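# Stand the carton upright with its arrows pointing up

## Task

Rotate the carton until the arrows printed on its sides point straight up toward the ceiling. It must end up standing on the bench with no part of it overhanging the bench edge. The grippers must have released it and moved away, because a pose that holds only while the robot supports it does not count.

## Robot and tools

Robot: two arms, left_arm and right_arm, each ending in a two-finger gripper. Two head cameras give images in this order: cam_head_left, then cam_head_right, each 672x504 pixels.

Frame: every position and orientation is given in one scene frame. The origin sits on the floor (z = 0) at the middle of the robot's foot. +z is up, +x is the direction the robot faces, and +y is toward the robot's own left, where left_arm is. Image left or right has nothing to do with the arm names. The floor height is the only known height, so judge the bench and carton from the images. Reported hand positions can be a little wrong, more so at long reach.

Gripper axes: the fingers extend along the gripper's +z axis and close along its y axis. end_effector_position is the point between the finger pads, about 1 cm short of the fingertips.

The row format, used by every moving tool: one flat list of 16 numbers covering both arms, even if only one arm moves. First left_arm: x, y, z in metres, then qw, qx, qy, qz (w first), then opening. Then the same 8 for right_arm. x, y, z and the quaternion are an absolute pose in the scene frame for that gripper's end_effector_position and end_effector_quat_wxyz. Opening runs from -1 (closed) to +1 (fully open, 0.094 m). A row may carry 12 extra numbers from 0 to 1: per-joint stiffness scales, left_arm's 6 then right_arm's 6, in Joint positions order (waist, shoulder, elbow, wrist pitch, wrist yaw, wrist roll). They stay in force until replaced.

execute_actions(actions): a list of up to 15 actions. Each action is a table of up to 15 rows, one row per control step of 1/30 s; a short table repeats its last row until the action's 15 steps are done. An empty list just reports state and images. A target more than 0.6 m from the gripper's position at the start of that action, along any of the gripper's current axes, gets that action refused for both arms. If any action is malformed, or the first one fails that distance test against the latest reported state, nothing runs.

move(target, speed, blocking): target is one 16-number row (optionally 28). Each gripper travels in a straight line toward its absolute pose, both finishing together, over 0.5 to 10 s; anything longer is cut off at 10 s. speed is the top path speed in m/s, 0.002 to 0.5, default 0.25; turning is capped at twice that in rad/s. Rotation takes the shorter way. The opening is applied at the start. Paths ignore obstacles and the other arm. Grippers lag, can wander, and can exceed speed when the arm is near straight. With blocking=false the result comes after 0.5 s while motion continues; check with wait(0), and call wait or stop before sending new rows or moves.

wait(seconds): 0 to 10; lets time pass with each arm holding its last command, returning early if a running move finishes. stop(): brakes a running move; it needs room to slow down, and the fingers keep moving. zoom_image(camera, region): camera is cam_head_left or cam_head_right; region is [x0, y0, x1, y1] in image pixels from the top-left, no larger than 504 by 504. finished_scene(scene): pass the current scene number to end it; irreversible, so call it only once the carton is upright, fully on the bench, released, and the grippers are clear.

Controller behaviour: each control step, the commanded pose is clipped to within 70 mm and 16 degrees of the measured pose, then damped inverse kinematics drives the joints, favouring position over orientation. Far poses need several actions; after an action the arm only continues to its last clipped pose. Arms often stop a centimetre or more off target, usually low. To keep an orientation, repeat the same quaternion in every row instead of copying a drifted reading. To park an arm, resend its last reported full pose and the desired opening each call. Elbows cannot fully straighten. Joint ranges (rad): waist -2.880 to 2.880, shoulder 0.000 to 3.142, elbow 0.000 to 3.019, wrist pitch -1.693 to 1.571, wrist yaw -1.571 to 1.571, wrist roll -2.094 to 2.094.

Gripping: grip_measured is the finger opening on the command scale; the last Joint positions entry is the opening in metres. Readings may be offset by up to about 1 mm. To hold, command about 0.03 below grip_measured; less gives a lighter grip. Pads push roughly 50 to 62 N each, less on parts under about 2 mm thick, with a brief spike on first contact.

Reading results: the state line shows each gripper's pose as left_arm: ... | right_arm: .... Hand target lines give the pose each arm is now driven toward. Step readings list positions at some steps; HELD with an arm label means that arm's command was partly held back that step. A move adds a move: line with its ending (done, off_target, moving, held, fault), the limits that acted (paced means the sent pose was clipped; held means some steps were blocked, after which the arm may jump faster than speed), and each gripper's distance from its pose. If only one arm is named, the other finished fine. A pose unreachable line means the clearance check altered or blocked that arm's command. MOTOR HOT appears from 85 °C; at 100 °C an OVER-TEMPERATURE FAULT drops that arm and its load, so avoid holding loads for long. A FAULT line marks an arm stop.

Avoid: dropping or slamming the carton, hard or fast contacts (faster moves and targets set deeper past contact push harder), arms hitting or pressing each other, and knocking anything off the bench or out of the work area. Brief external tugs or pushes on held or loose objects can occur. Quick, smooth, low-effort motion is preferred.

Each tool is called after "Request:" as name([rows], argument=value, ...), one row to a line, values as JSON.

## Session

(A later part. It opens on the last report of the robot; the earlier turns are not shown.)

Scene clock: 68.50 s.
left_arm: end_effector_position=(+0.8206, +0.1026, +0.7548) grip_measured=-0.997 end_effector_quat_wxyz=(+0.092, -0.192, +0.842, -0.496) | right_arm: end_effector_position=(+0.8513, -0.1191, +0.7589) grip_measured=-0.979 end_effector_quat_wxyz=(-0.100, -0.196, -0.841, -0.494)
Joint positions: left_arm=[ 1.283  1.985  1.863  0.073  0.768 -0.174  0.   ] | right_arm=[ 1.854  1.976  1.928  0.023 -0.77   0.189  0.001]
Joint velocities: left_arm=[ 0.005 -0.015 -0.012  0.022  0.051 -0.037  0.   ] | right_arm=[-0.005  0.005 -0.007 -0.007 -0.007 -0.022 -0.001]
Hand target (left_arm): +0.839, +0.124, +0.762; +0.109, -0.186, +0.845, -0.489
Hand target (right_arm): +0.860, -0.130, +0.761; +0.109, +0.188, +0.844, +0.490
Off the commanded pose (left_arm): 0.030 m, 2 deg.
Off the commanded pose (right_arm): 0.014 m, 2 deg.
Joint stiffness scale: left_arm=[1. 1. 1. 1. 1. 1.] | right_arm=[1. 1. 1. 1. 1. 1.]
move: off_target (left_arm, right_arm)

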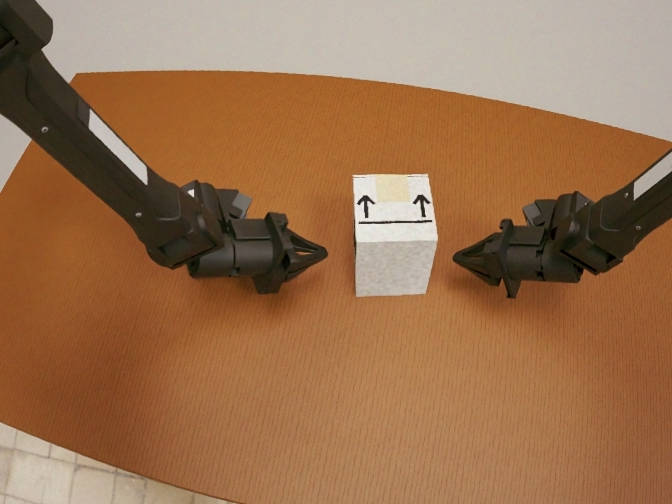

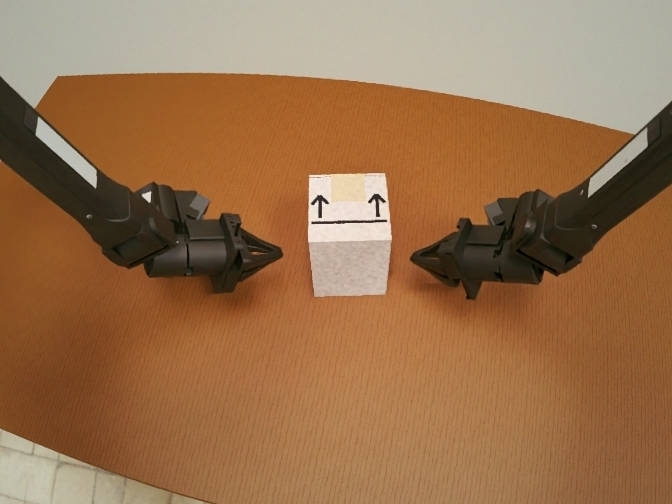

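Request:
move(target=[0.865,0.1,0.735,0.108,-0.187,0.845,-0.488,-1,0.9,-0.12,0.737,0.108,0.187,0.845,0.488,-1], speed=0.1)

Request:
move(target=[0.855,0.005,0.745,0.108,-0.187,0.845,-0.488,-1,0.88,-0.025,0.745,0.108,0.187,0.845,0.488,-1], speed=0.06)

Request:
execute_actions([
  [[0.855,0.01,0.76,0.108,-0.187,0.845,-0.488,-1,0.88,-0.03,0.76,0.108,0.187,0.845,0.488,-1]],
  [[0.853,0.01,0.772,0.108,-0.187,0.845,-0.488,-1,0.878,-0.03,0.772,0.108,0.187,0.845,0.488,-1]],
  [[0.85,0.01,0.784,0.108,-0.187,0.845,-0.488,-1,0.875,-0.03,0.784,0.108,0.187,0.845,0.488,-1]],
  [[0.846,0.01,0.795,0.108,-0.187,0.845,-0.488,-1,0.87,-0.03,0.795,0.108,0.187,0.845,0.488,-1]],
])

Scene clock: 75.87 s.
left_arm: end_effector_position=(+0.8720, +0.1181, +0.7404) grip_measured=-0.997 end_effector_quat_wxyz=(+0.115, -0.188, +0.848, -0.483) | right_arm: end_effector_position=(+0.9001, -0.1307, +0.7412) grip_measured=-0.979 end_effector_quat_wxyz=(-0.108, -0.193, -0.846, -0.485)
Joint positions: left_arm=[ 1.283  2.038  2.057 -0.02   0.743 -0.171  0.   ] | right_arm=[ 1.855  2.059  2.175 -0.126 -0.75   0.182  0.001]
Joint velocities: left_arm=[-0.005  0.005  0.032  0.012  0.007 -0.007 -0.001] | right_arm=[ 0.005  0.015 -0.007  0.007  0.022 -0.051 -0.001]
Hand target (left_arm): +0.864, +0.100, +0.735; +0.108, -0.187, +0.846, -0.488
Hand target (right_arm): +0.900, -0.121, +0.739; +0.108, +0.187, +0.845, +0.488
Off the commanded pose (left_arm): 0.020 m, 1 deg.
Off the commanded pose (right_arm): 0.011 m, 1 deg.
Joint stiffness scale: left_arm=[1. 1. 1. 1. 1. 1.] | right_arm=[1. 1. 1. 1. 1. 1.]
move: off_target (left_arm, right_arm)

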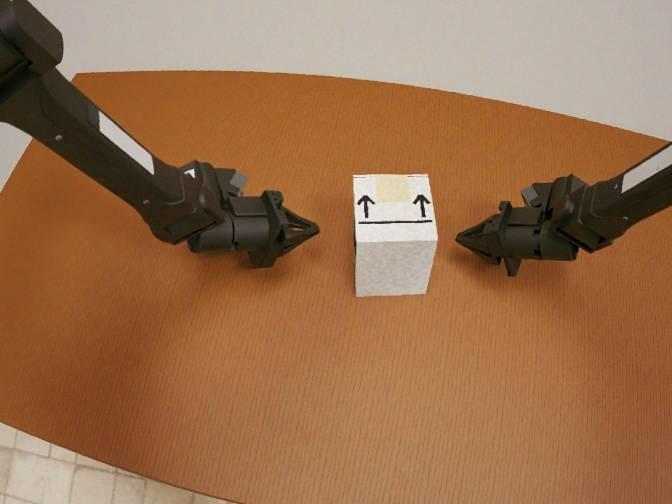

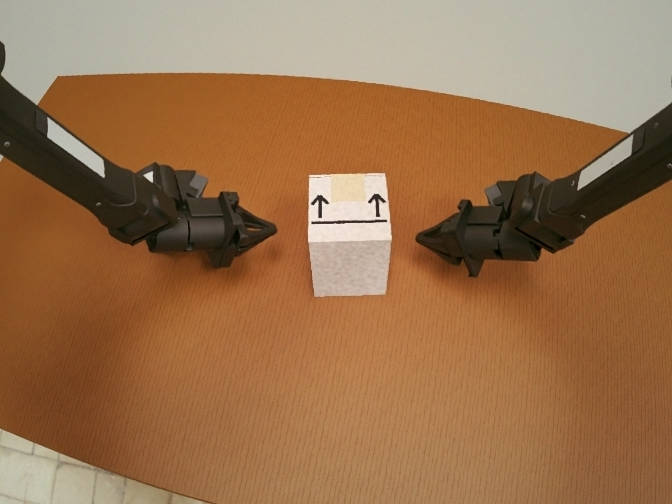

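Scene clock: 78.00 s.
left_arm: end_effector_position=(+0.8805, +0.0672, +0.7460) grip_measured=-0.997 end_effector_quat_wxyz=(+0.131, -0.189, +0.856, -0.462) | right_arm: end_effector_position=(+0.9063, -0.0840, +0.7447) grip_measured=-0.979 end_effector_quat_wxyz=(-0.130, -0.194, -0.855, -0.463)
Joint positions: left_arm=[ 1.204  2.055  2.042  0.045  0.622 -0.171  0.   ] | right_arm=[ 1.927  2.069  2.141 -0.036 -0.632  0.182  0.001]
Joint velocities: left_arm=[ 0.005 -0.015 -0.007  0.007  0.007 -0.095  0.   ] | right_arm=[ 0.005 -0.005 -0.002 -0.002 -0.022  0.022 -0.   ]
Hand target (left_arm): +0.853, +0.007, +0.748; +0.108, -0.185, +0.846, -0.488
Hand target (right_arm): +0.880, -0.027, +0.746; +0.108, +0.188, +0.845, +0.488
Off the commanded pose (left_arm): 0.067 m, 4 deg.
Off the commanded pose (right_arm): 0.065 m, 4 deg.
Joint stiffness scale: left_arm=[1. 1. 1. 1. 1. 1.] | right_arm=[1. 1. 1. 1. 1. 1.]
move: off_target (left_arm, right_arm)

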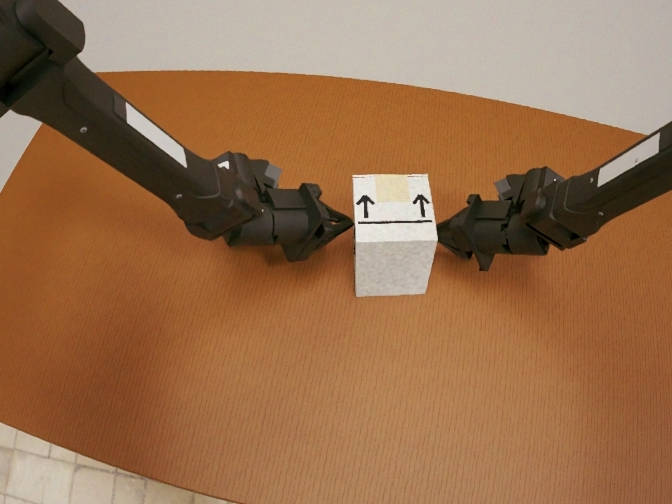

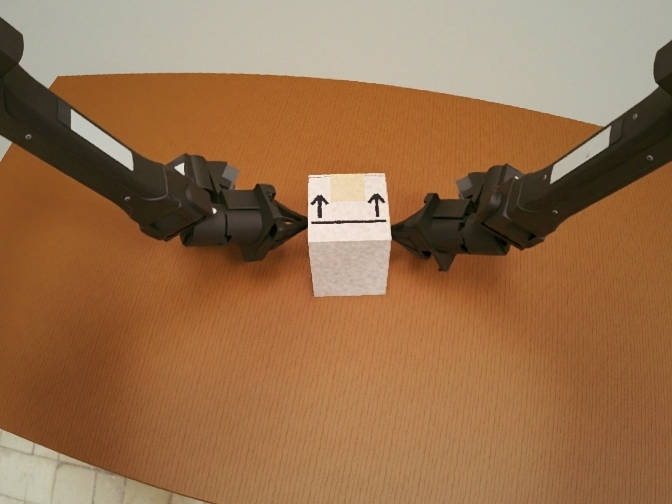

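Scene clock: 80.00 s.
left_arm: end_effector_position=(+0.8344, +0.0635, +0.7600) grip_measured=-0.997 end_effector_quat_wxyz=(+0.109, -0.195, +0.864, -0.450) | right_arm: end_effector_position=(+0.8726, -0.0842, +0.7714) grip_measured=-0.980 end_effector_quat_wxyz=(-0.117, -0.198, -0.862, -0.453)
Joint positions: left_arm=[ 1.204  1.98   1.837  0.133  0.589 -0.171  0.   ] | right_arm=[ 1.932  1.952  1.899  0.063 -0.601  0.182  0.001]
Joint velocities: left_arm=[-0.005 -0.005 -0.012  0.002  0.051 -0.066  0.   ] | right_arm=[-0.024 -0.015  0.017  0.002  0.051 -0.037  0.   ]
Hand target (left_arm): +0.845, +0.012, +0.794; +0.108, -0.187, +0.846, -0.488
Hand target (right_arm): +0.870, -0.032, +0.795; +0.109, +0.188, +0.845, +0.489
Off the commanded pose (left_arm): 0.065 m, 5 deg.
Off the commanded pose (right_arm): 0.059 m, 5 deg.
Joint stiffness scale: left_arm=[1. 1. 1. 1. 1. 1.] | right_arm=[1. 1. 1. 1. 1. 1.]
Step readings (end_effector_position; steps 1 to 15: 1st action; 16 to 30: 2nd action; 31 to 45: 3rd action; 46 to 60: 4th action):
0: left_arm (+0.8805, +0.0672, +0.7460) | right_arm (+0.9063, -0.0840, +0.7447)
1: left_arm (+0.8782, +0.0666, +0.7455) | right_arm (+0.9044, -0.0833, +0.7446)
2: left_arm (+0.8766, +0.0664, +0.7457) | right_arm (+0.9029, -0.0836, +0.7456)
4: left_arm (+0.8727, +0.0653, +0.7456) | right_arm (+0.8988, -0.0835, +0.7461)
8: left_arm (+0.8705, +0.0649, +0.7454) | right_arm (+0.8966, -0.0836, +0.7461)
15: left_arm (+0.8704, +0.0649, +0.7453) | right_arm (+0.8966, -0.0835, +0.7461)
16: left_arm (+0.8697, +0.0653, +0.7456) | right_arm (+0.8957, -0.0837, +0.7466)
17: left_arm (+0.8674, +0.0656, +0.7465) | right_arm (+0.8938, -0.0839, +0.7483)
19: left_arm (+0.8622, +0.0652, +0.7478) | right_arm (+0.8891, -0.0836, +0.7508)
23: left_arm (+0.8575, +0.0641, +0.7479) | right_arm (+0.8857, -0.0836, +0.7513)
30: left_arm (+0.8573, +0.0641, +0.7478) | right_arm (+0.8857, -0.0837, +0.7513)
31: left_arm (+0.8564, +0.0643, +0.7481) | right_arm (+0.8847, -0.0838, +0.7518)
32: left_arm (+0.8548, +0.0648, +0.7497) | right_arm (+0.8828, -0.0840, +0.7536)
34: left_arm (+0.8497, +0.0644, +0.7522) | right_arm (+0.8795, -0.0844, +0.7571)
38: left_arm (+0.8450, +0.0634, +0.7531) | right_arm (+0.8775, -0.0848, +0.7598)
45: left_arm (+0.8448, +0.0634, +0.7532) | right_arm (+0.8772, -0.0847, +0.7599)
46: left_arm (+0.8438, +0.0635, +0.7536) | right_arm (+0.8765, -0.0849, +0.7605)
47: left_arm (+0.8419, +0.0637, +0.7552) | right_arm (+0.8751, -0.0850, +0.7624)
49: left_arm (+0.8378, +0.0637, +0.7583) | right_arm (+0.8724, -0.0848, +0.7667)
53: left_arm (+0.8348, +0.0637, +0.7600) | right_arm (+0.8722, -0.0842, +0.7709)
60: end_effector_position above

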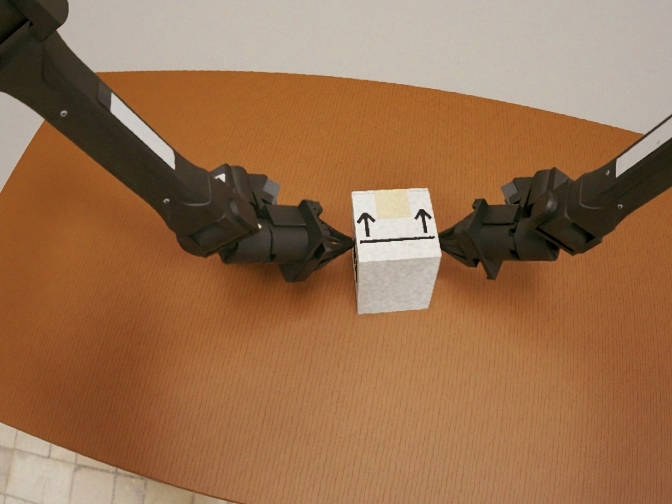

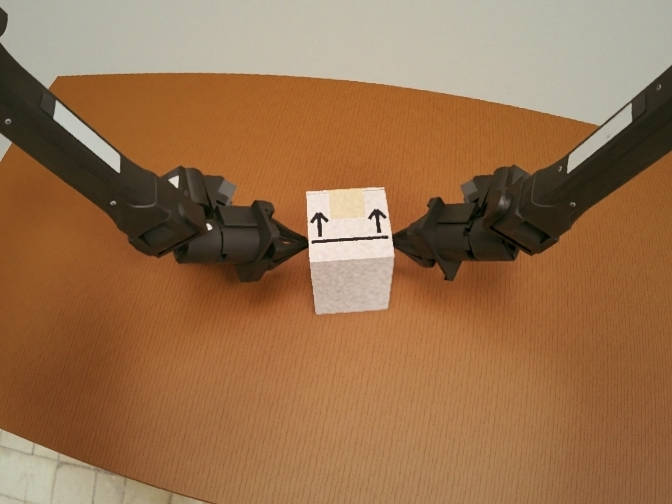

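Request:
move(target=[0.85,0.115,0.75,0,0,0.866,-0.5,-1,0.885,-0.13,0.75,0,0,0.866,0.5,-1], speed=0.15)

Request:
move(target=[0.86,0.09,0.715,0,0,0.866,-0.5,-1,0.895,-0.115,0.718,0,0,0.866,0.5,-1], speed=0.08)

Request:
move(target=[0.855,0.0,0.725,0,0,0.866,-0.5,-1,0.89,-0.02,0.725,0,0,0.866,0.5,-1], speed=0.06)

Request:
execute_actions([
  [[0.862,0.005,0.74,0,0,0.866,-0.5,-1,0.893,-0.025,0.738,0,0,0.866,0.5,-1]],
  [[0.868,0.005,0.752,0,0,0.866,-0.5,-1,0.895,-0.025,0.748,0,0,0.866,0.5,-1]],
  [[0.87,0.005,0.763,0,0,0.866,-0.5,-1,0.895,-0.025,0.758,0,0,0.866,0.5,-1]],
])

Scene clock: 87.03 s.
left_arm: end_effector_position=(+0.8663, +0.1100, +0.7687) grip_measured=-0.997 end_effector_quat_wxyz=(+0.010, +0.004, +0.863, -0.505) | right_arm: end_effector_position=(+0.8856, -0.1234, +0.7587) grip_measured=-0.980 end_effector_quat_wxyz=(+0.001, -0.008, -0.864, -0.504)
Joint positions: left_arm=[ 1.26   2.09   2.394 -0.809  0.707  0.39   0.   ] | right_arm=[ 1.87   2.209  2.666 -0.975 -0.711 -0.371  0.001]
Joint velocities: left_arm=[ 0.005 -0.005  0.017  0.012 -0.037 -0.007 -0.   ] | right_arm=[ 0.015  0.024  0.012 -0.017 -0.022  0.007  0.   ]
Hand target (left_arm): +0.850, +0.115, +0.752; +0.001, +0.002, +0.865, -0.502
Hand target (right_arm): +0.884, -0.130, +0.753; +0.002, +0.003, +0.866, +0.500
Off the commanded pose (left_arm): 0.025 m, 1 deg.
Off the commanded pose (right_arm): 0.011 m, 1 deg.
Joint stiffness scale: left_arm=[1. 1. 1. 1. 1. 1.] | right_arm=[1. 1. 1. 1. 1. 1.]
move: off_target (left_arm, right_arm)

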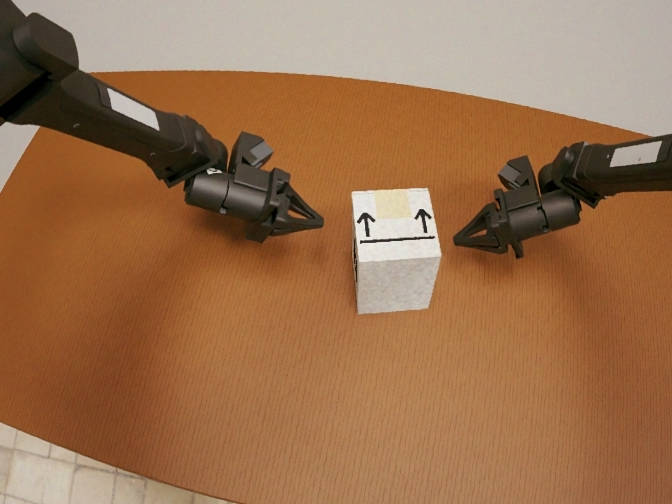

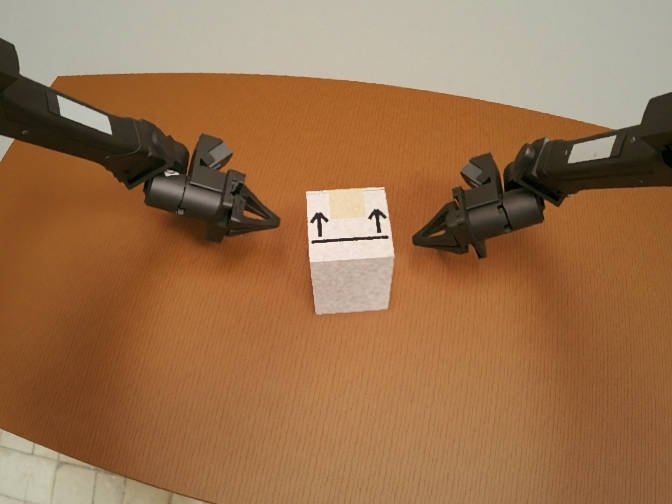

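Scene clock: 88.57 s.
left_arm: end_effector_position=(+0.8628, +0.0947, +0.7171) grip_measured=-0.997 end_effector_quat_wxyz=(+0.009, -0.001, +0.869, -0.495) | right_arm: end_effector_position=(+0.8819, -0.1145, +0.7176) grip_measured=-0.980 end_effector_quat_wxyz=(-0.022, -0.018, -0.878, -0.479)
Joint positions: left_arm=[ 1.26   2.39   2.886 -0.986  0.687  0.371  0.   ] | right_arm=[ 1.87   2.381  2.912 -0.96  -0.674 -0.322  0.001]
Joint velocities: left_arm=[ 0.005 -0.005 -0.012 -0.007  0.051 -0.007  0.001] | right_arm=[ 0.005 -0.005 -0.002  0.017  0.007 -0.007  0.001]
Hand target (left_arm): +0.860, +0.091, +0.715; +0.006, -0.004, +0.869, -0.495
Hand target (right_arm): +0.894, -0.116, +0.720; +0.036, +0.020, +0.879, +0.475
Off the commanded pose (left_arm): 0.006 m, 1 deg.
Off the commanded pose (right_arm): 0.013 m, 4 deg.
Joint stiffness scale: left_arm=[1. 1. 1. 1. 1. 1.] | right_arm=[1. 1. 1. 1. 1. 1.]
elbow stopped short (right arm): the move would have taken joint 3 (elbow) straighter than the controller allows; a more bent joint 3 avoids this.
elbow stopped short (left arm): the move would have taken joint 3 (elbow) straighter than the controller allows; a more bent joint 3 avoids this.
move: off_target (right_arm)

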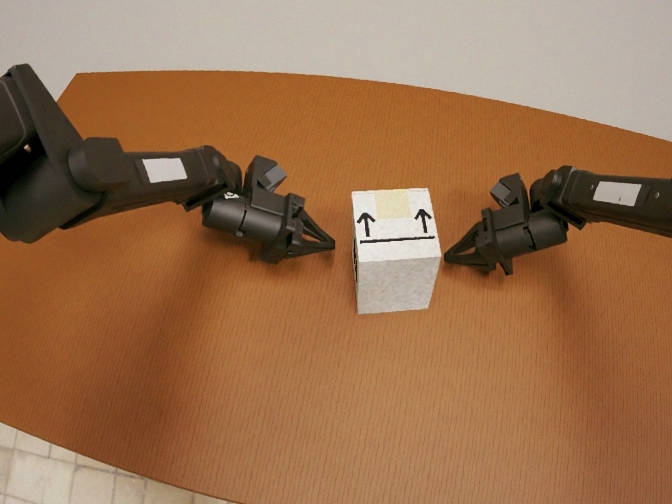

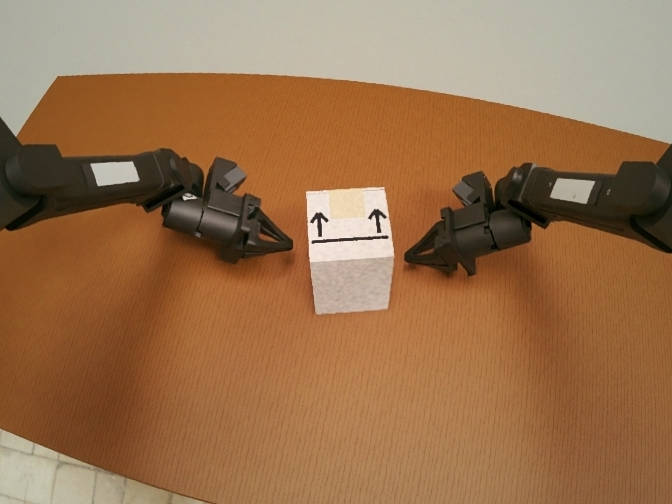

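Scene clock: 90.40 s.
left_arm: end_effector_position=(+0.8381, +0.0649, +0.6949) grip_measured=-0.997 end_effector_quat_wxyz=(-0.009, -0.008, +0.884, -0.467) | right_arm: end_effector_position=(+0.8901, -0.0817, +0.7171) grip_measured=-0.980 end_effector_quat_wxyz=(-0.023, -0.015, -0.890, -0.455)
Joint positions: left_arm=[ 1.23   2.375  2.76  -0.865  0.591  0.326  0.   ] | right_arm=[ 1.922  2.396  2.923 -0.923 -0.576 -0.293  0.001]
Joint velocities: left_arm=[-0.015 -0.024 -0.007 -0.002  0.066 -0.066 -0.   ] | right_arm=[-0.015  0.005  0.002  0.002 -0.022  0.022 -0.   ]
Hand target (left_arm): +0.853, +0.003, +0.727; -0.000, +0.001, +0.866, -0.500
Hand target (right_arm): +0.887, -0.023, +0.729; +0.024, +0.014, +0.874, +0.485
Off the commanded pose (left_arm): 0.073 m, 5 deg.
Off the commanded pose (right_arm): 0.062 m, 7 deg.
Joint stiffness scale: left_arm=[1. 1. 1. 1. 1. 1.] | right_arm=[1. 1. 1. 1. 1. 1.]
elbow stopped short (right arm): the move would have taken joint 3 (elbow) straighter than the controller allows; a more bent joint 3 avoids this.
move: off_target (left_arm, right_arm)

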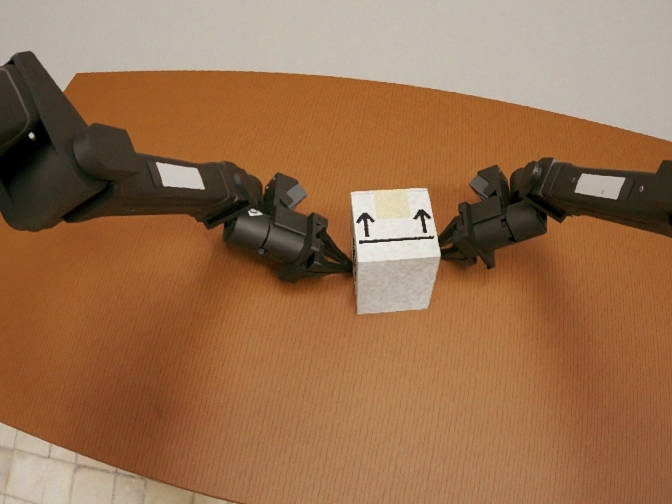

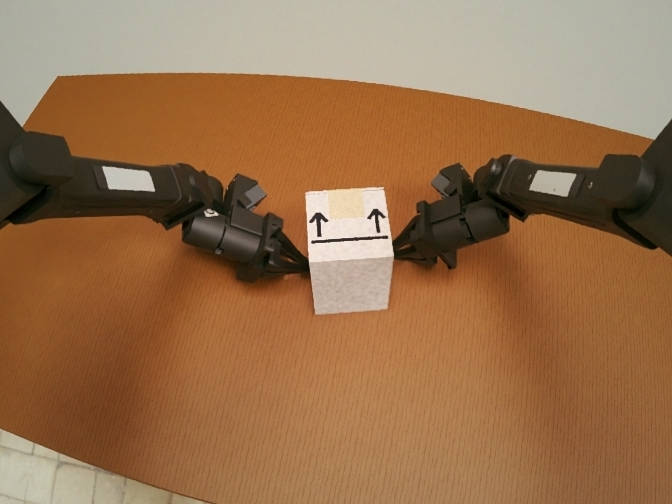

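Scene clock: 91.90 s.
left_arm: end_effector_position=(+0.8315, +0.0657, +0.7150) grip_measured=-0.997 end_effector_quat_wxyz=(-0.021, -0.010, +0.884, -0.466) | right_arm: end_effector_position=(+0.8916, -0.0794, +0.7302) grip_measured=-0.980 end_effector_quat_wxyz=(-0.005, -0.014, -0.886, -0.463)
Joint positions: left_arm=[ 1.223  2.234  2.506 -0.77   0.577  0.318  0.   ] | right_arm=[ 1.931  2.383  2.931 -0.985 -0.574 -0.298  0.001]
Joint velocities: left_arm=[ 0.005 -0.024 -0.032  0.002 -0.007  0.007 -0.001] | right_arm=[-0.015 -0.015 -0.002 -0.032  0.022 -0.022  0.   ]
Hand target (left_arm): +0.864, +0.015, +0.757; +0.000, +0.000, +0.866, -0.500
Hand target (right_arm): +0.895, -0.027, +0.757; +0.001, +0.002, +0.866, +0.500
Off the commanded pose (left_arm): 0.086 m, 5 deg; position clipped at the last step of the last action.
Off the commanded pose (right_arm): 0.061 m, 5 deg.
Joint stiffness scale: left_arm=[1. 1. 1. 1. 1. 1.] | right_arm=[1. 1. 1. 1. 1. 1.]
elbow stopped short (right arm): the move would have taken joint 3 (elbow) straighter than the controller allows; a more bent joint 3 avoids this.
Step readings (end_effector_position; steps 1 to 15: 1st action; 16 to 30: 2nd action; 31 to 45: 3rd action):
0: left_arm (+0.8381, +0.0649, +0.6949) | right_arm (+0.8901, -0.0817, +0.7171)
1: left_arm (+0.8371, +0.0647, +0.6951) | right_arm (+0.8900, -0.0815, +0.7173)
2: left_arm (+0.8363, +0.0648, +0.6960) | right_arm (+0.8902, -0.0816, +0.7175)
4: left_arm (+0.8350, +0.0647, +0.6976) | right_arm (+0.8902, -0.0811, +0.7176)
8: left_arm (+0.8346, +0.0647, +0.6997) | right_arm (+0.8902, -0.0811, +0.7176)
15: left_arm (+0.8344, +0.0645, +0.6999) | right_arm (+0.8902, -0.0811, +0.7176)
16: left_arm (+0.8340, +0.0646, +0.7003) | right_arm (+0.8899, -0.0812, +0.7179)
17: left_arm (+0.8334, +0.0647, +0.7011) | right_arm (+0.8892, -0.0809, +0.7186)
19: left_arm (+0.8327, +0.0652, +0.7029) | right_arm (+0.8887, -0.0808, +0.7197)
23: left_arm (+0.8327, +0.0648, +0.7059) | right_arm (+0.8885, -0.0807, +0.7206)
30: left_arm (+0.8328, +0.0648, +0.7066) | right_arm (+0.8884, -0.0807, +0.7207)
31: left_arm (+0.8321, +0.0647, +0.7069) | right_arm (+0.8887, -0.0807, +0.7215)
32: left_arm (+0.8315, +0.0649, +0.7080) | right_arm (+0.8879, -0.0808, +0.7224)
34: left_arm (+0.8304, +0.0651, +0.7104) | right_arm (+0.8879, -0.0806, +0.7247)
38: left_arm (+0.8310, +0.0656, +0.7139) | right_arm (+0.8899, -0.0797, +0.7286)
45: end_effector_position above

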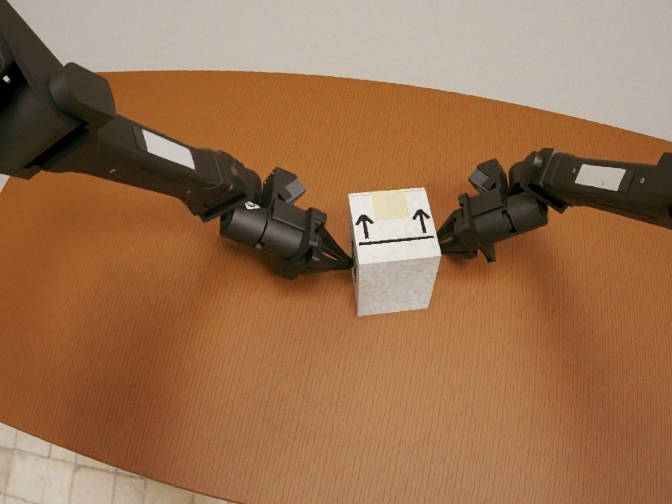

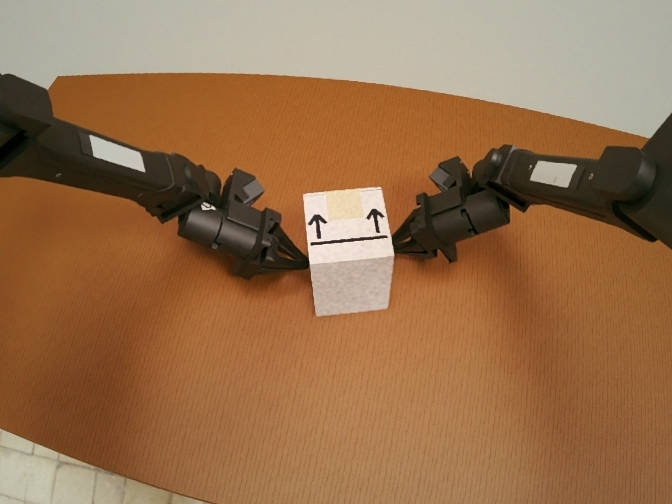

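Request:
execute_actions([
  [[0.825,0.015,0.73,0,0,0.866,-0.5,-1,0.865,-0.03,0.745,0,0,0.866,0.5,-1]],
  [[0.81,0.012,0.73,0,0,0.866,-0.5,-1,0.842,-0.033,0.745,0,0,0.866,0.5,-1]],
  [[0.793,0.012,0.73,0,0,0.866,-0.5,-1,0.82,-0.035,0.743,0,0,0.866,0.5,-1]],
  [[0.773,0.012,0.73,0,0,0.866,-0.5,-1,0.797,-0.035,0.74,0,0,0.866,0.5,-1]],
  [[0.753,0.012,0.73,0,0,0.866,-0.5,-1,0.775,-0.035,0.74,0,0,0.866,0.5,-1]],
  [[0.733,0.012,0.73,0,0,0.866,-0.5,-1,0.753,-0.035,0.74,0,0,0.866,0.5,-1]],
  [[0.713,0.012,0.73,0,0,0.866,-0.5,-1,0.731,-0.035,0.74,0,0,0.866,0.5,-1]],
  [[0.693,0.012,0.73,0,0,0.866,-0.5,-1,0.71,-0.035,0.74,0,0,0.866,0.5,-1]],
])

Request:
move(target=[0.73,0.11,0.72,0,0,0.866,-0.5,-1,0.74,-0.125,0.72,0,0,0.866,0.5,-1], speed=0.1)

Scene clock: 99.63 s.
left_arm: end_effector_position=(+0.7118, +0.0529, +0.7179) grip_measured=-0.997 end_effector_quat_wxyz=(+0.013, -0.004, +0.880, -0.474) | right_arm: end_effector_position=(+0.7550, -0.0898, +0.7355) grip_measured=-0.980 end_effector_quat_wxyz=(-0.031, -0.004, -0.883, -0.468)
Joint positions: left_arm=[ 1.259  2.087  1.922 -0.291  0.644  0.348  0.   ] | right_arm=[ 1.861  2.015  1.93  -0.334 -0.661 -0.351  0.001]
Joint velocities: left_arm=[-0.015  0.005  0.002  0.007  0.037 -0.037 -0.003] | right_arm=[-0.015 -0.015 -0.017 -0.022 -0.168 -0.051  0.001]
Hand target (left_arm): +0.693, +0.013, +0.731; +0.000, +0.001, +0.866, -0.500
Hand target (right_arm): +0.711, -0.037, +0.740; -0.000, +0.001, +0.866, +0.500
Off the commanded pose (left_arm): 0.047 m, 4 deg.
Off the commanded pose (right_arm): 0.071 m, 6 deg.
Joint stiffness scale: left_arm=[1. 1. 1. 1. 1. 1.] | right_arm=[1. 1. 1. 1. 1. 1.]
Step readings (end_effector_position; steps 1 to 15: 1st action; 16 to 30: 2nd action; 31 to 45: 3rd action; 46 to 60: 4th action; 61 to 75: 5th action; 76 to 90: 6th action; 91 to 105: 7th action; 106 to 120: 8th action):
0: left_arm (+0.8317, +0.0658, +0.7151) | right_arm (+0.8916, -0.0794, +0.7302)
1: left_arm (+0.8298, +0.0642, +0.7144) | right_arm (+0.8898, -0.0778, +0.7305)
2: left_arm (+0.8301, +0.0644, +0.7147) | right_arm (+0.8891, -0.0788, +0.7316)
4: left_arm (+0.8283, +0.0630, +0.7144) | right_arm (+0.8858, -0.0804, +0.7322)
8: left_arm (+0.8262, +0.0612, +0.7136) | right_arm (+0.8810, -0.0832, +0.7322)
15: left_arm (+0.8260, +0.0611, +0.7134) | right_arm (+0.8801, -0.0836, +0.7332)
16: left_arm (+0.8243, +0.0604, +0.7133) | right_arm (+0.8772, -0.0825, +0.7329)
17: left_arm (+0.8235, +0.0606, +0.7141) | right_arm (+0.8750, -0.0834, +0.7346)
19: left_arm (+0.8186, +0.0599, +0.7139) | right_arm (+0.8673, -0.0842, +0.7356)
23: left_arm (+0.8148, +0.0584, +0.7136) | right_arm (+0.8622, -0.0861, +0.7353)
30: left_arm (+0.8147, +0.0584, +0.7136) | right_arm (+0.8621, -0.0861, +0.7352)
31: left_arm (+0.8132, +0.0578, +0.7135) | right_arm (+0.8600, -0.0857, +0.7349)
32: left_arm (+0.8117, +0.0577, +0.7145) | right_arm (+0.8579, -0.0862, +0.7362)
34: left_arm (+0.8050, +0.0574, +0.7144) | right_arm (+0.8504, -0.0866, +0.7364)
38: left_arm (+0.8004, +0.0561, +0.7145) | right_arm (+0.8455, -0.0879, +0.7361)
45: left_arm (+0.8004, +0.0561, +0.7145) | right_arm (+0.8456, -0.0880, +0.7361)
46: left_arm (+0.7988, +0.0558, +0.7145) | right_arm (+0.8437, -0.0874, +0.7360)
47: left_arm (+0.7968, +0.0559, +0.7153) | right_arm (+0.8417, -0.0876, +0.7367)
49: left_arm (+0.7893, +0.0557, +0.7156) | right_arm (+0.8343, -0.0878, +0.7366)
53: left_arm (+0.7830, +0.0553, +0.7156) | right_arm (+0.8285, -0.0882, +0.7362)
60: left_arm (+0.7830, +0.0553, +0.7156) | right_arm (+0.8286, -0.0883, +0.7363)
61: left_arm (+0.7814, +0.0551, +0.7155) | right_arm (+0.8265, -0.0881, +0.7359)
62: left_arm (+0.7799, +0.0553, +0.7163) | right_arm (+0.8249, -0.0883, +0.7369)
64: left_arm (+0.7722, +0.0550, +0.7165) | right_arm (+0.8168, -0.0881, +0.7369)
68: left_arm (+0.7650, +0.0547, +0.7166) | right_arm (+0.8092, -0.0886, +0.7362)
75: left_arm (+0.7650, +0.0547, +0.7166) | right_arm (+0.8093, -0.0887, +0.7363)
76: left_arm (+0.7633, +0.0544, +0.7165) | right_arm (+0.8080, -0.0885, +0.7364)
77: left_arm (+0.7620, +0.0546, +0.7171) | right_arm (+0.8063, -0.0885, +0.7370)
79: left_arm (+0.7549, +0.0543, +0.7172) | right_arm (+0.7987, -0.0887, +0.7366)
83: left_arm (+0.7470, +0.0541, +0.7171) | right_arm (+0.7910, -0.0890, +0.7361)
90: left_arm (+0.7471, +0.0542, +0.7171) | right_arm (+0.7910, -0.0890, +0.7361)
91: left_arm (+0.7460, +0.0542, +0.7171) | right_arm (+0.7897, -0.0891, +0.7361)
92: left_arm (+0.7446, +0.0539, +0.7177) | right_arm (+0.7881, -0.0891, +0.7367)
94: left_arm (+0.7377, +0.0537, +0.7176) | right_arm (+0.7811, -0.0893, +0.7364)
98: left_arm (+0.7295, +0.0534, +0.7175) | right_arm (+0.7727, -0.0895, +0.7358)
105: left_arm (+0.7295, +0.0534, +0.7176) | right_arm (+0.7727, -0.0895, +0.7358)
106: left_arm (+0.7283, +0.0534, +0.7177) | right_arm (+0.7717, -0.0898, +0.7359)
107: left_arm (+0.7271, +0.0532, +0.7181) | right_arm (+0.7702, -0.0896, +0.7363)
109: left_arm (+0.7209, +0.0531, +0.7180) | right_arm (+0.7640, -0.0896, +0.7360)
113: left_arm (+0.7120, +0.0530, +0.7179) | right_arm (+0.7555, -0.0897, +0.7356)
120: end_effector_position above

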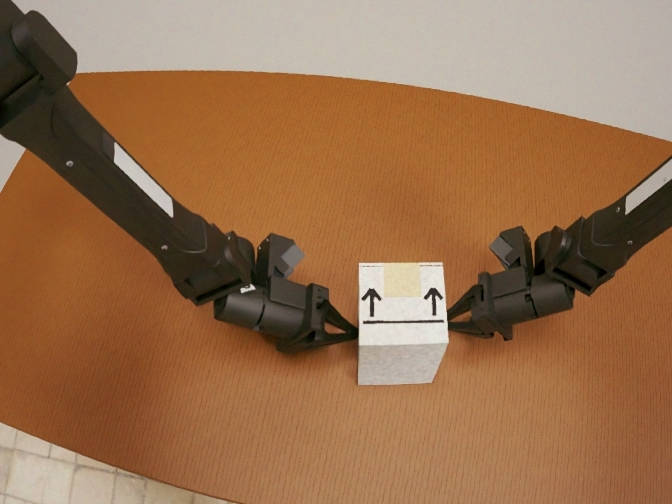

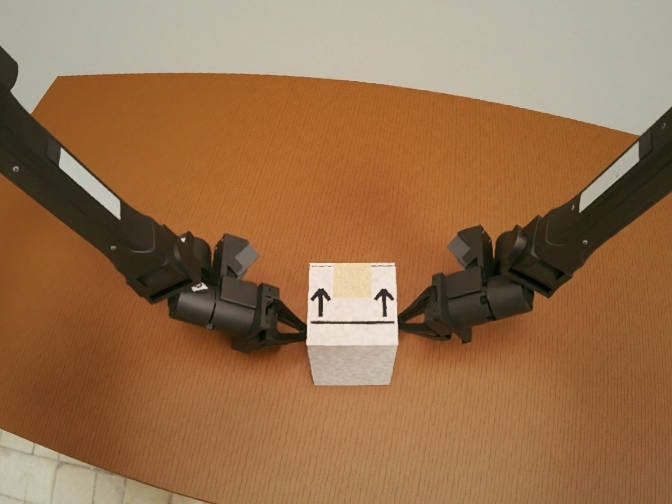

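Scene clock: 100.77 s.
left_arm: end_effector_position=(+0.7251, +0.1022, +0.7189) grip_measured=-0.997 end_effector_quat_wxyz=(-0.003, -0.003, +0.865, -0.502) | right_arm: end_effector_position=(+0.7459, -0.1271, +0.7248) grip_measured=-0.980 end_effector_quat_wxyz=(-0.004, -0.004, -0.868, -0.497)
Joint positions: left_arm=[ 1.326  2.086  2.027 -0.49   0.749  0.42   0.   ] | right_arm=[ 1.796  2.059  2.052 -0.529 -0.762 -0.423  0.001]
Joint velocities: left_arm=[-0.005  0.005  0.007  0.007  0.066 -0.154 -0.   ] | right_arm=[-0.005 -0.005 -0.012 -0.002  0.037  0.007 -0.001]
Hand target (left_arm): +0.730, +0.110, +0.720; +0.000, -0.000, +0.866, -0.500
Hand target (right_arm): +0.740, -0.125, +0.721; +0.000, +0.000, +0.866, +0.500
Off the commanded pose (left_arm): 0.009 m, 1 deg.
Off the commanded pose (right_arm): 0.008 m, 1 deg.
Joint stiffness scale: left_arm=[1. 1. 1. 1. 1. 1.] | right_arm=[1. 1. 1. 1. 1. 1.]
move: done

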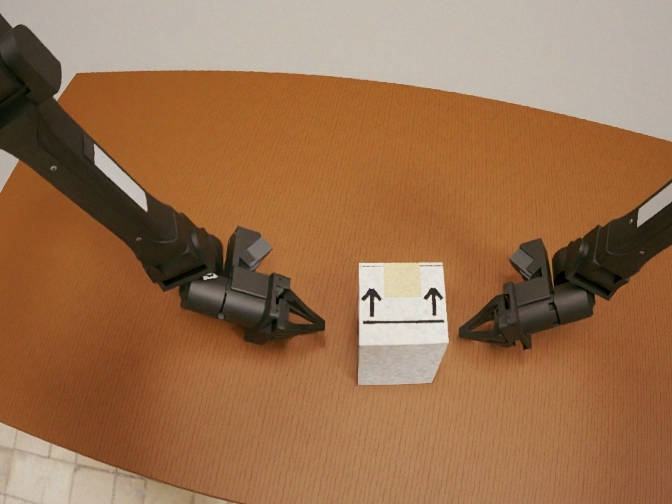

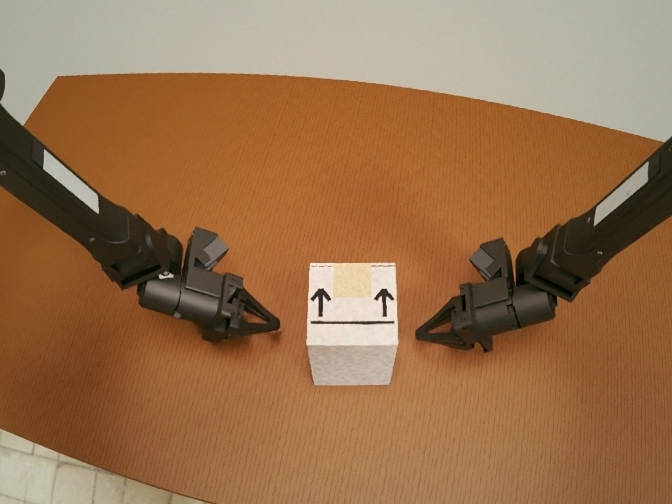

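Request:
move(target=[0.73,0.08,0.722,0,0,0.866,-0.5,-1,0.762,-0.112,0.722,0,0,0.866,0.5,-1], speed=0.08)

Request:
move(target=[0.728,-0.008,0.735,0,0,0.866,-0.5,-1,0.755,-0.03,0.732,0,0,0.866,0.5,-1], speed=0.06)

Request:
execute_actions([
  [[0.738,-0.003,0.748,0,0,0.866,-0.5,-1,0.757,-0.035,0.745,0,0,0.866,0.5,-1]],
  [[0.745,-0.003,0.758,0,0,0.866,-0.5,-1,0.757,-0.035,0.755,0,0,0.866,0.5,-1]],
  [[0.745,-0.003,0.768,0,0,0.866,-0.5,-1,0.755,-0.035,0.765,0,0,0.866,0.5,-1]],
  [[0.743,-0.003,0.778,0,0,0.866,-0.5,-1,0.752,-0.035,0.775,0,0,0.866,0.5,-1]],
])

Scene clock: 105.00 s.
left_arm: end_effector_position=(+0.7309, +0.0921, +0.7195) grip_measured=-0.997 end_effector_quat_wxyz=(+0.001, +0.001, +0.868, -0.496) | right_arm: end_effector_position=(+0.7690, -0.1195, +0.7260) grip_measured=-0.980 end_effector_quat_wxyz=(-0.010, +0.003, -0.868, -0.497)
Joint positions: left_arm=[ 1.308  2.086  2.027 -0.47   0.724  0.41   0.   ] | right_arm=[ 1.817  2.076  2.124 -0.569 -0.745 -0.424  0.001]
Joint velocities: left_arm=[ 0.005 -0.005  0.002  0.012 -0.037  0.007 -0.001] | right_arm=[-0.015 -0.005 -0.007 -0.007  0.066 -0.051 -0.001]
Hand target (left_arm): +0.730, +0.080, +0.722; -0.000, +0.000, +0.866, -0.500
Hand target (right_arm): +0.762, -0.112, +0.723; +0.000, +0.000, +0.866, +0.500
Off the commanded pose (left_arm): 0.012 m, 1 deg.
Off the commanded pose (right_arm): 0.011 m, 1 deg.
Joint stiffness scale: left_arm=[1. 1. 1. 1. 1. 1.] | right_arm=[1. 1. 1. 1. 1. 1.]
move: off_target (left_arm, right_arm)

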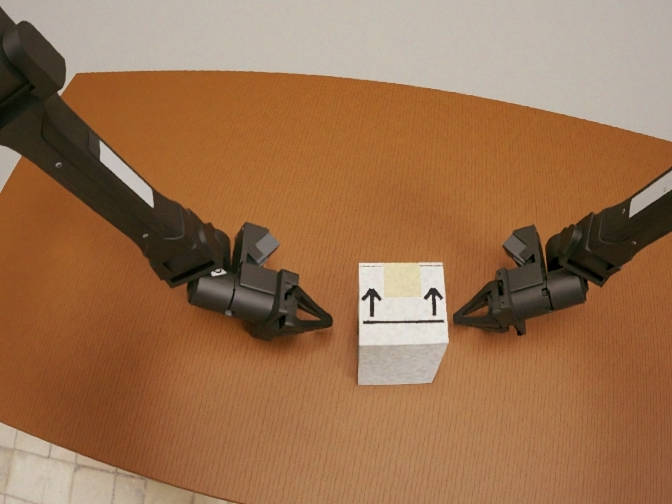

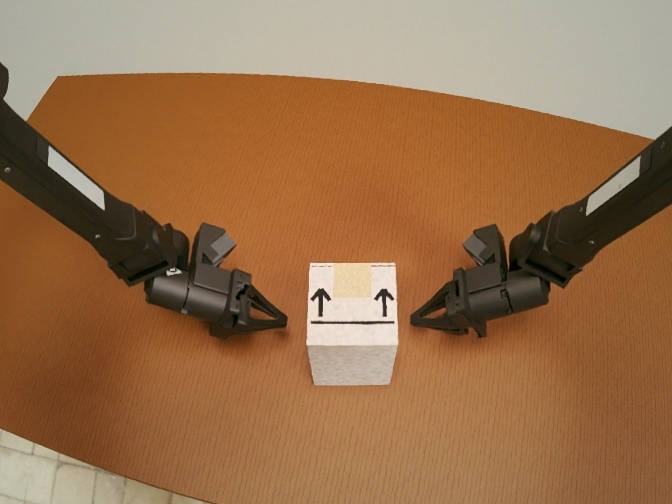

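Scene clock: 106.93 s.
left_arm: end_effector_position=(+0.7392, +0.0553, +0.7197) grip_measured=-0.997 end_effector_quat_wxyz=(+0.009, -0.003, +0.884, -0.468) | right_arm: end_effector_position=(+0.7727, -0.0899, +0.7219) grip_measured=-0.980 end_effector_quat_wxyz=(-0.015, +0.001, -0.883, -0.469)
Joint positions: left_arm=[ 1.247  2.086  1.993 -0.361  0.617  0.343  0.   ] | right_arm=[ 1.865  2.076  2.088 -0.471 -0.649 -0.368  0.001]
Joint velocities: left_arm=[ 0.005 -0.005  0.007 -0.002 -0.022 -0.007  0.   ] | right_arm=[-0.005 -0.015 -0.007  0.007 -0.007  0.095  0.001]
Hand target (left_arm): +0.727, -0.006, +0.737; -0.000, +0.001, +0.866, -0.500
Hand target (right_arm): +0.755, -0.032, +0.733; -0.000, +0.001, +0.866, +0.500
Off the commanded pose (left_arm): 0.066 m, 4 deg.
Off the commanded pose (right_arm): 0.063 m, 4 deg.
Joint stiffness scale: left_arm=[1. 1. 1. 1. 1. 1.] | right_arm=[1. 1. 1. 1. 1. 1.]
move: off_target (left_arm, right_arm)

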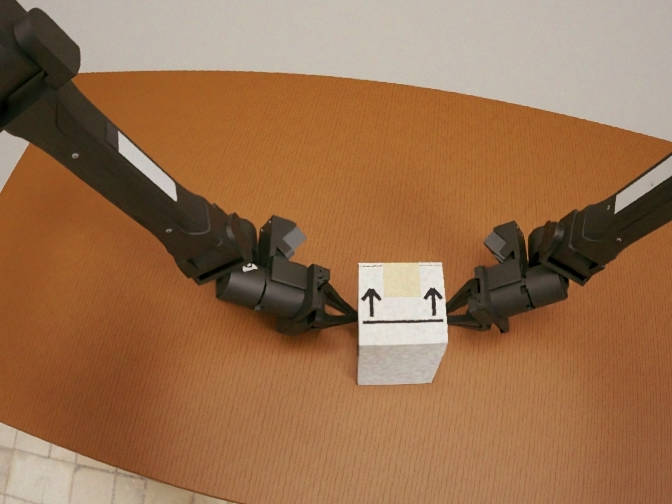

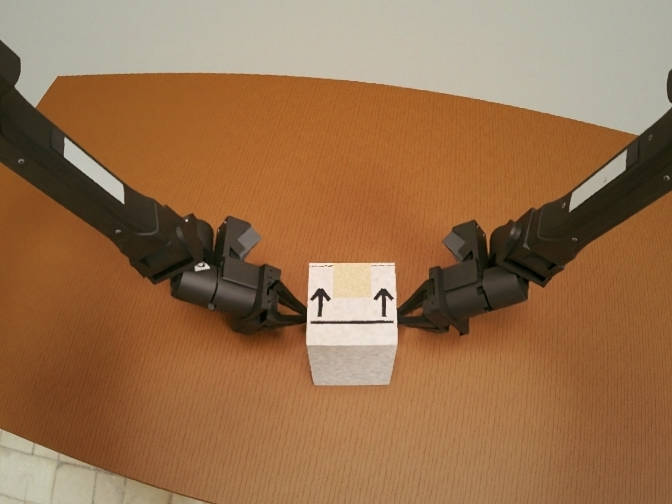

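Scene clock: 108.93 s.
left_arm: end_effector_position=(+0.7271, +0.0548, +0.7416) grip_measured=-0.997 end_effector_quat_wxyz=(-0.007, -0.007, +0.887, -0.462) | right_arm: end_effector_position=(+0.7522, -0.0891, +0.7507) grip_measured=-0.980 end_effector_quat_wxyz=(-0.004, -0.002, -0.886, -0.464)
Joint positions: left_arm=[ 1.237  2.017  1.875 -0.332  0.587  0.329  0.   ] | right_arm=[ 1.873  1.975  1.898 -0.393 -0.625 -0.357  0.001]
Joint velocities: left_arm=[-0.005  0.005  0.012  0.017  0.051 -0.037  0.   ] | right_arm=[ 0.015 -0.034 -0.002 -0.002 -0.022 -0.066  0.   ]
Hand target (left_arm): +0.742, -0.001, +0.778; +0.000, +0.001, +0.866, -0.500
Hand target (right_arm): +0.752, -0.037, +0.775; -0.000, +0.001, +0.866, +0.500
Off the commanded pose (left_arm): 0.070 m, 5 deg.
Off the commanded pose (right_arm): 0.059 m, 5 deg.
Joint stiffness scale: left_arm=[1. 1. 1. 1. 1. 1.] | right_arm=[1. 1. 1. 1. 1. 1.]
Step readings (end_effector_position; steps 1 to 15: 1st action; 16 to 30: 2nd action; 31 to 45: 3rd action; 46 to 60: 4th action):
0: left_arm (+0.7392, +0.0553, +0.7197) | right_arm (+0.7727, -0.0899, +0.7219)
1: left_arm (+0.7383, +0.0552, +0.7197) | right_arm (+0.7718, -0.0899, +0.7222)
2: left_arm (+0.7380, +0.0549, +0.7197) | right_arm (+0.7706, -0.0898, +0.7232)
4: left_arm (+0.7372, +0.0548, +0.7198) | right_arm (+0.7676, -0.0899, +0.7248)
8: left_arm (+0.7366, +0.0547, +0.7199) | right_arm (+0.7662, -0.0899, +0.7253)
15: left_arm (+0.7366, +0.0547, +0.7199) | right_arm (+0.7661, -0.0899, +0.7252)
16: left_arm (+0.7365, +0.0548, +0.7202) | right_arm (+0.7654, -0.0899, +0.7256)
17: left_arm (+0.7357, +0.0548, +0.7207) | right_arm (+0.7643, -0.0899, +0.7273)
19: left_arm (+0.7347, +0.0548, +0.7222) | right_arm (+0.7614, -0.0898, +0.7306)
23: left_arm (+0.7340, +0.0550, +0.7232) | right_arm (+0.7603, -0.0896, +0.7327)
30: left_arm (+0.7340, +0.0550, +0.7232) | right_arm (+0.7606, -0.0897, +0.7328)
31: left_arm (+0.7337, +0.0550, +0.7239) | right_arm (+0.7599, -0.0894, +0.7333)
32: left_arm (+0.7326, +0.0548, +0.7256) | right_arm (+0.7588, -0.0895, +0.7349)
34: left_arm (+0.7305, +0.0550, +0.7293) | right_arm (+0.7563, -0.0894, +0.7387)
38: left_arm (+0.7302, +0.0549, +0.7326) | right_arm (+0.7561, -0.0894, +0.7414)
45: left_arm (+0.7302, +0.0549, +0.7326) | right_arm (+0.7559, -0.0893, +0.7413)
46: left_arm (+0.7297, +0.0550, +0.7330) | right_arm (+0.7552, -0.0893, +0.7418)
47: left_arm (+0.7288, +0.0549, +0.7347) | right_arm (+0.7541, -0.0893, +0.7436)
49: left_arm (+0.7269, +0.0550, +0.7382) | right_arm (+0.7520, -0.0891, +0.7476)
53: left_arm (+0.7275, +0.0550, +0.7416) | right_arm (+0.7519, -0.0890, +0.7507)
60: end_effector_position above

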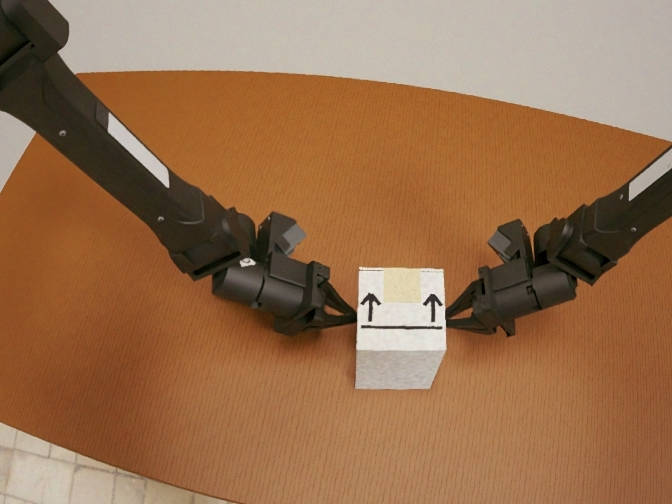

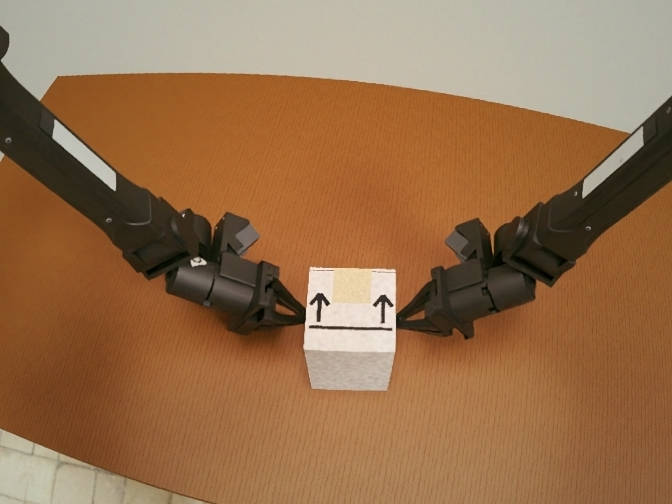

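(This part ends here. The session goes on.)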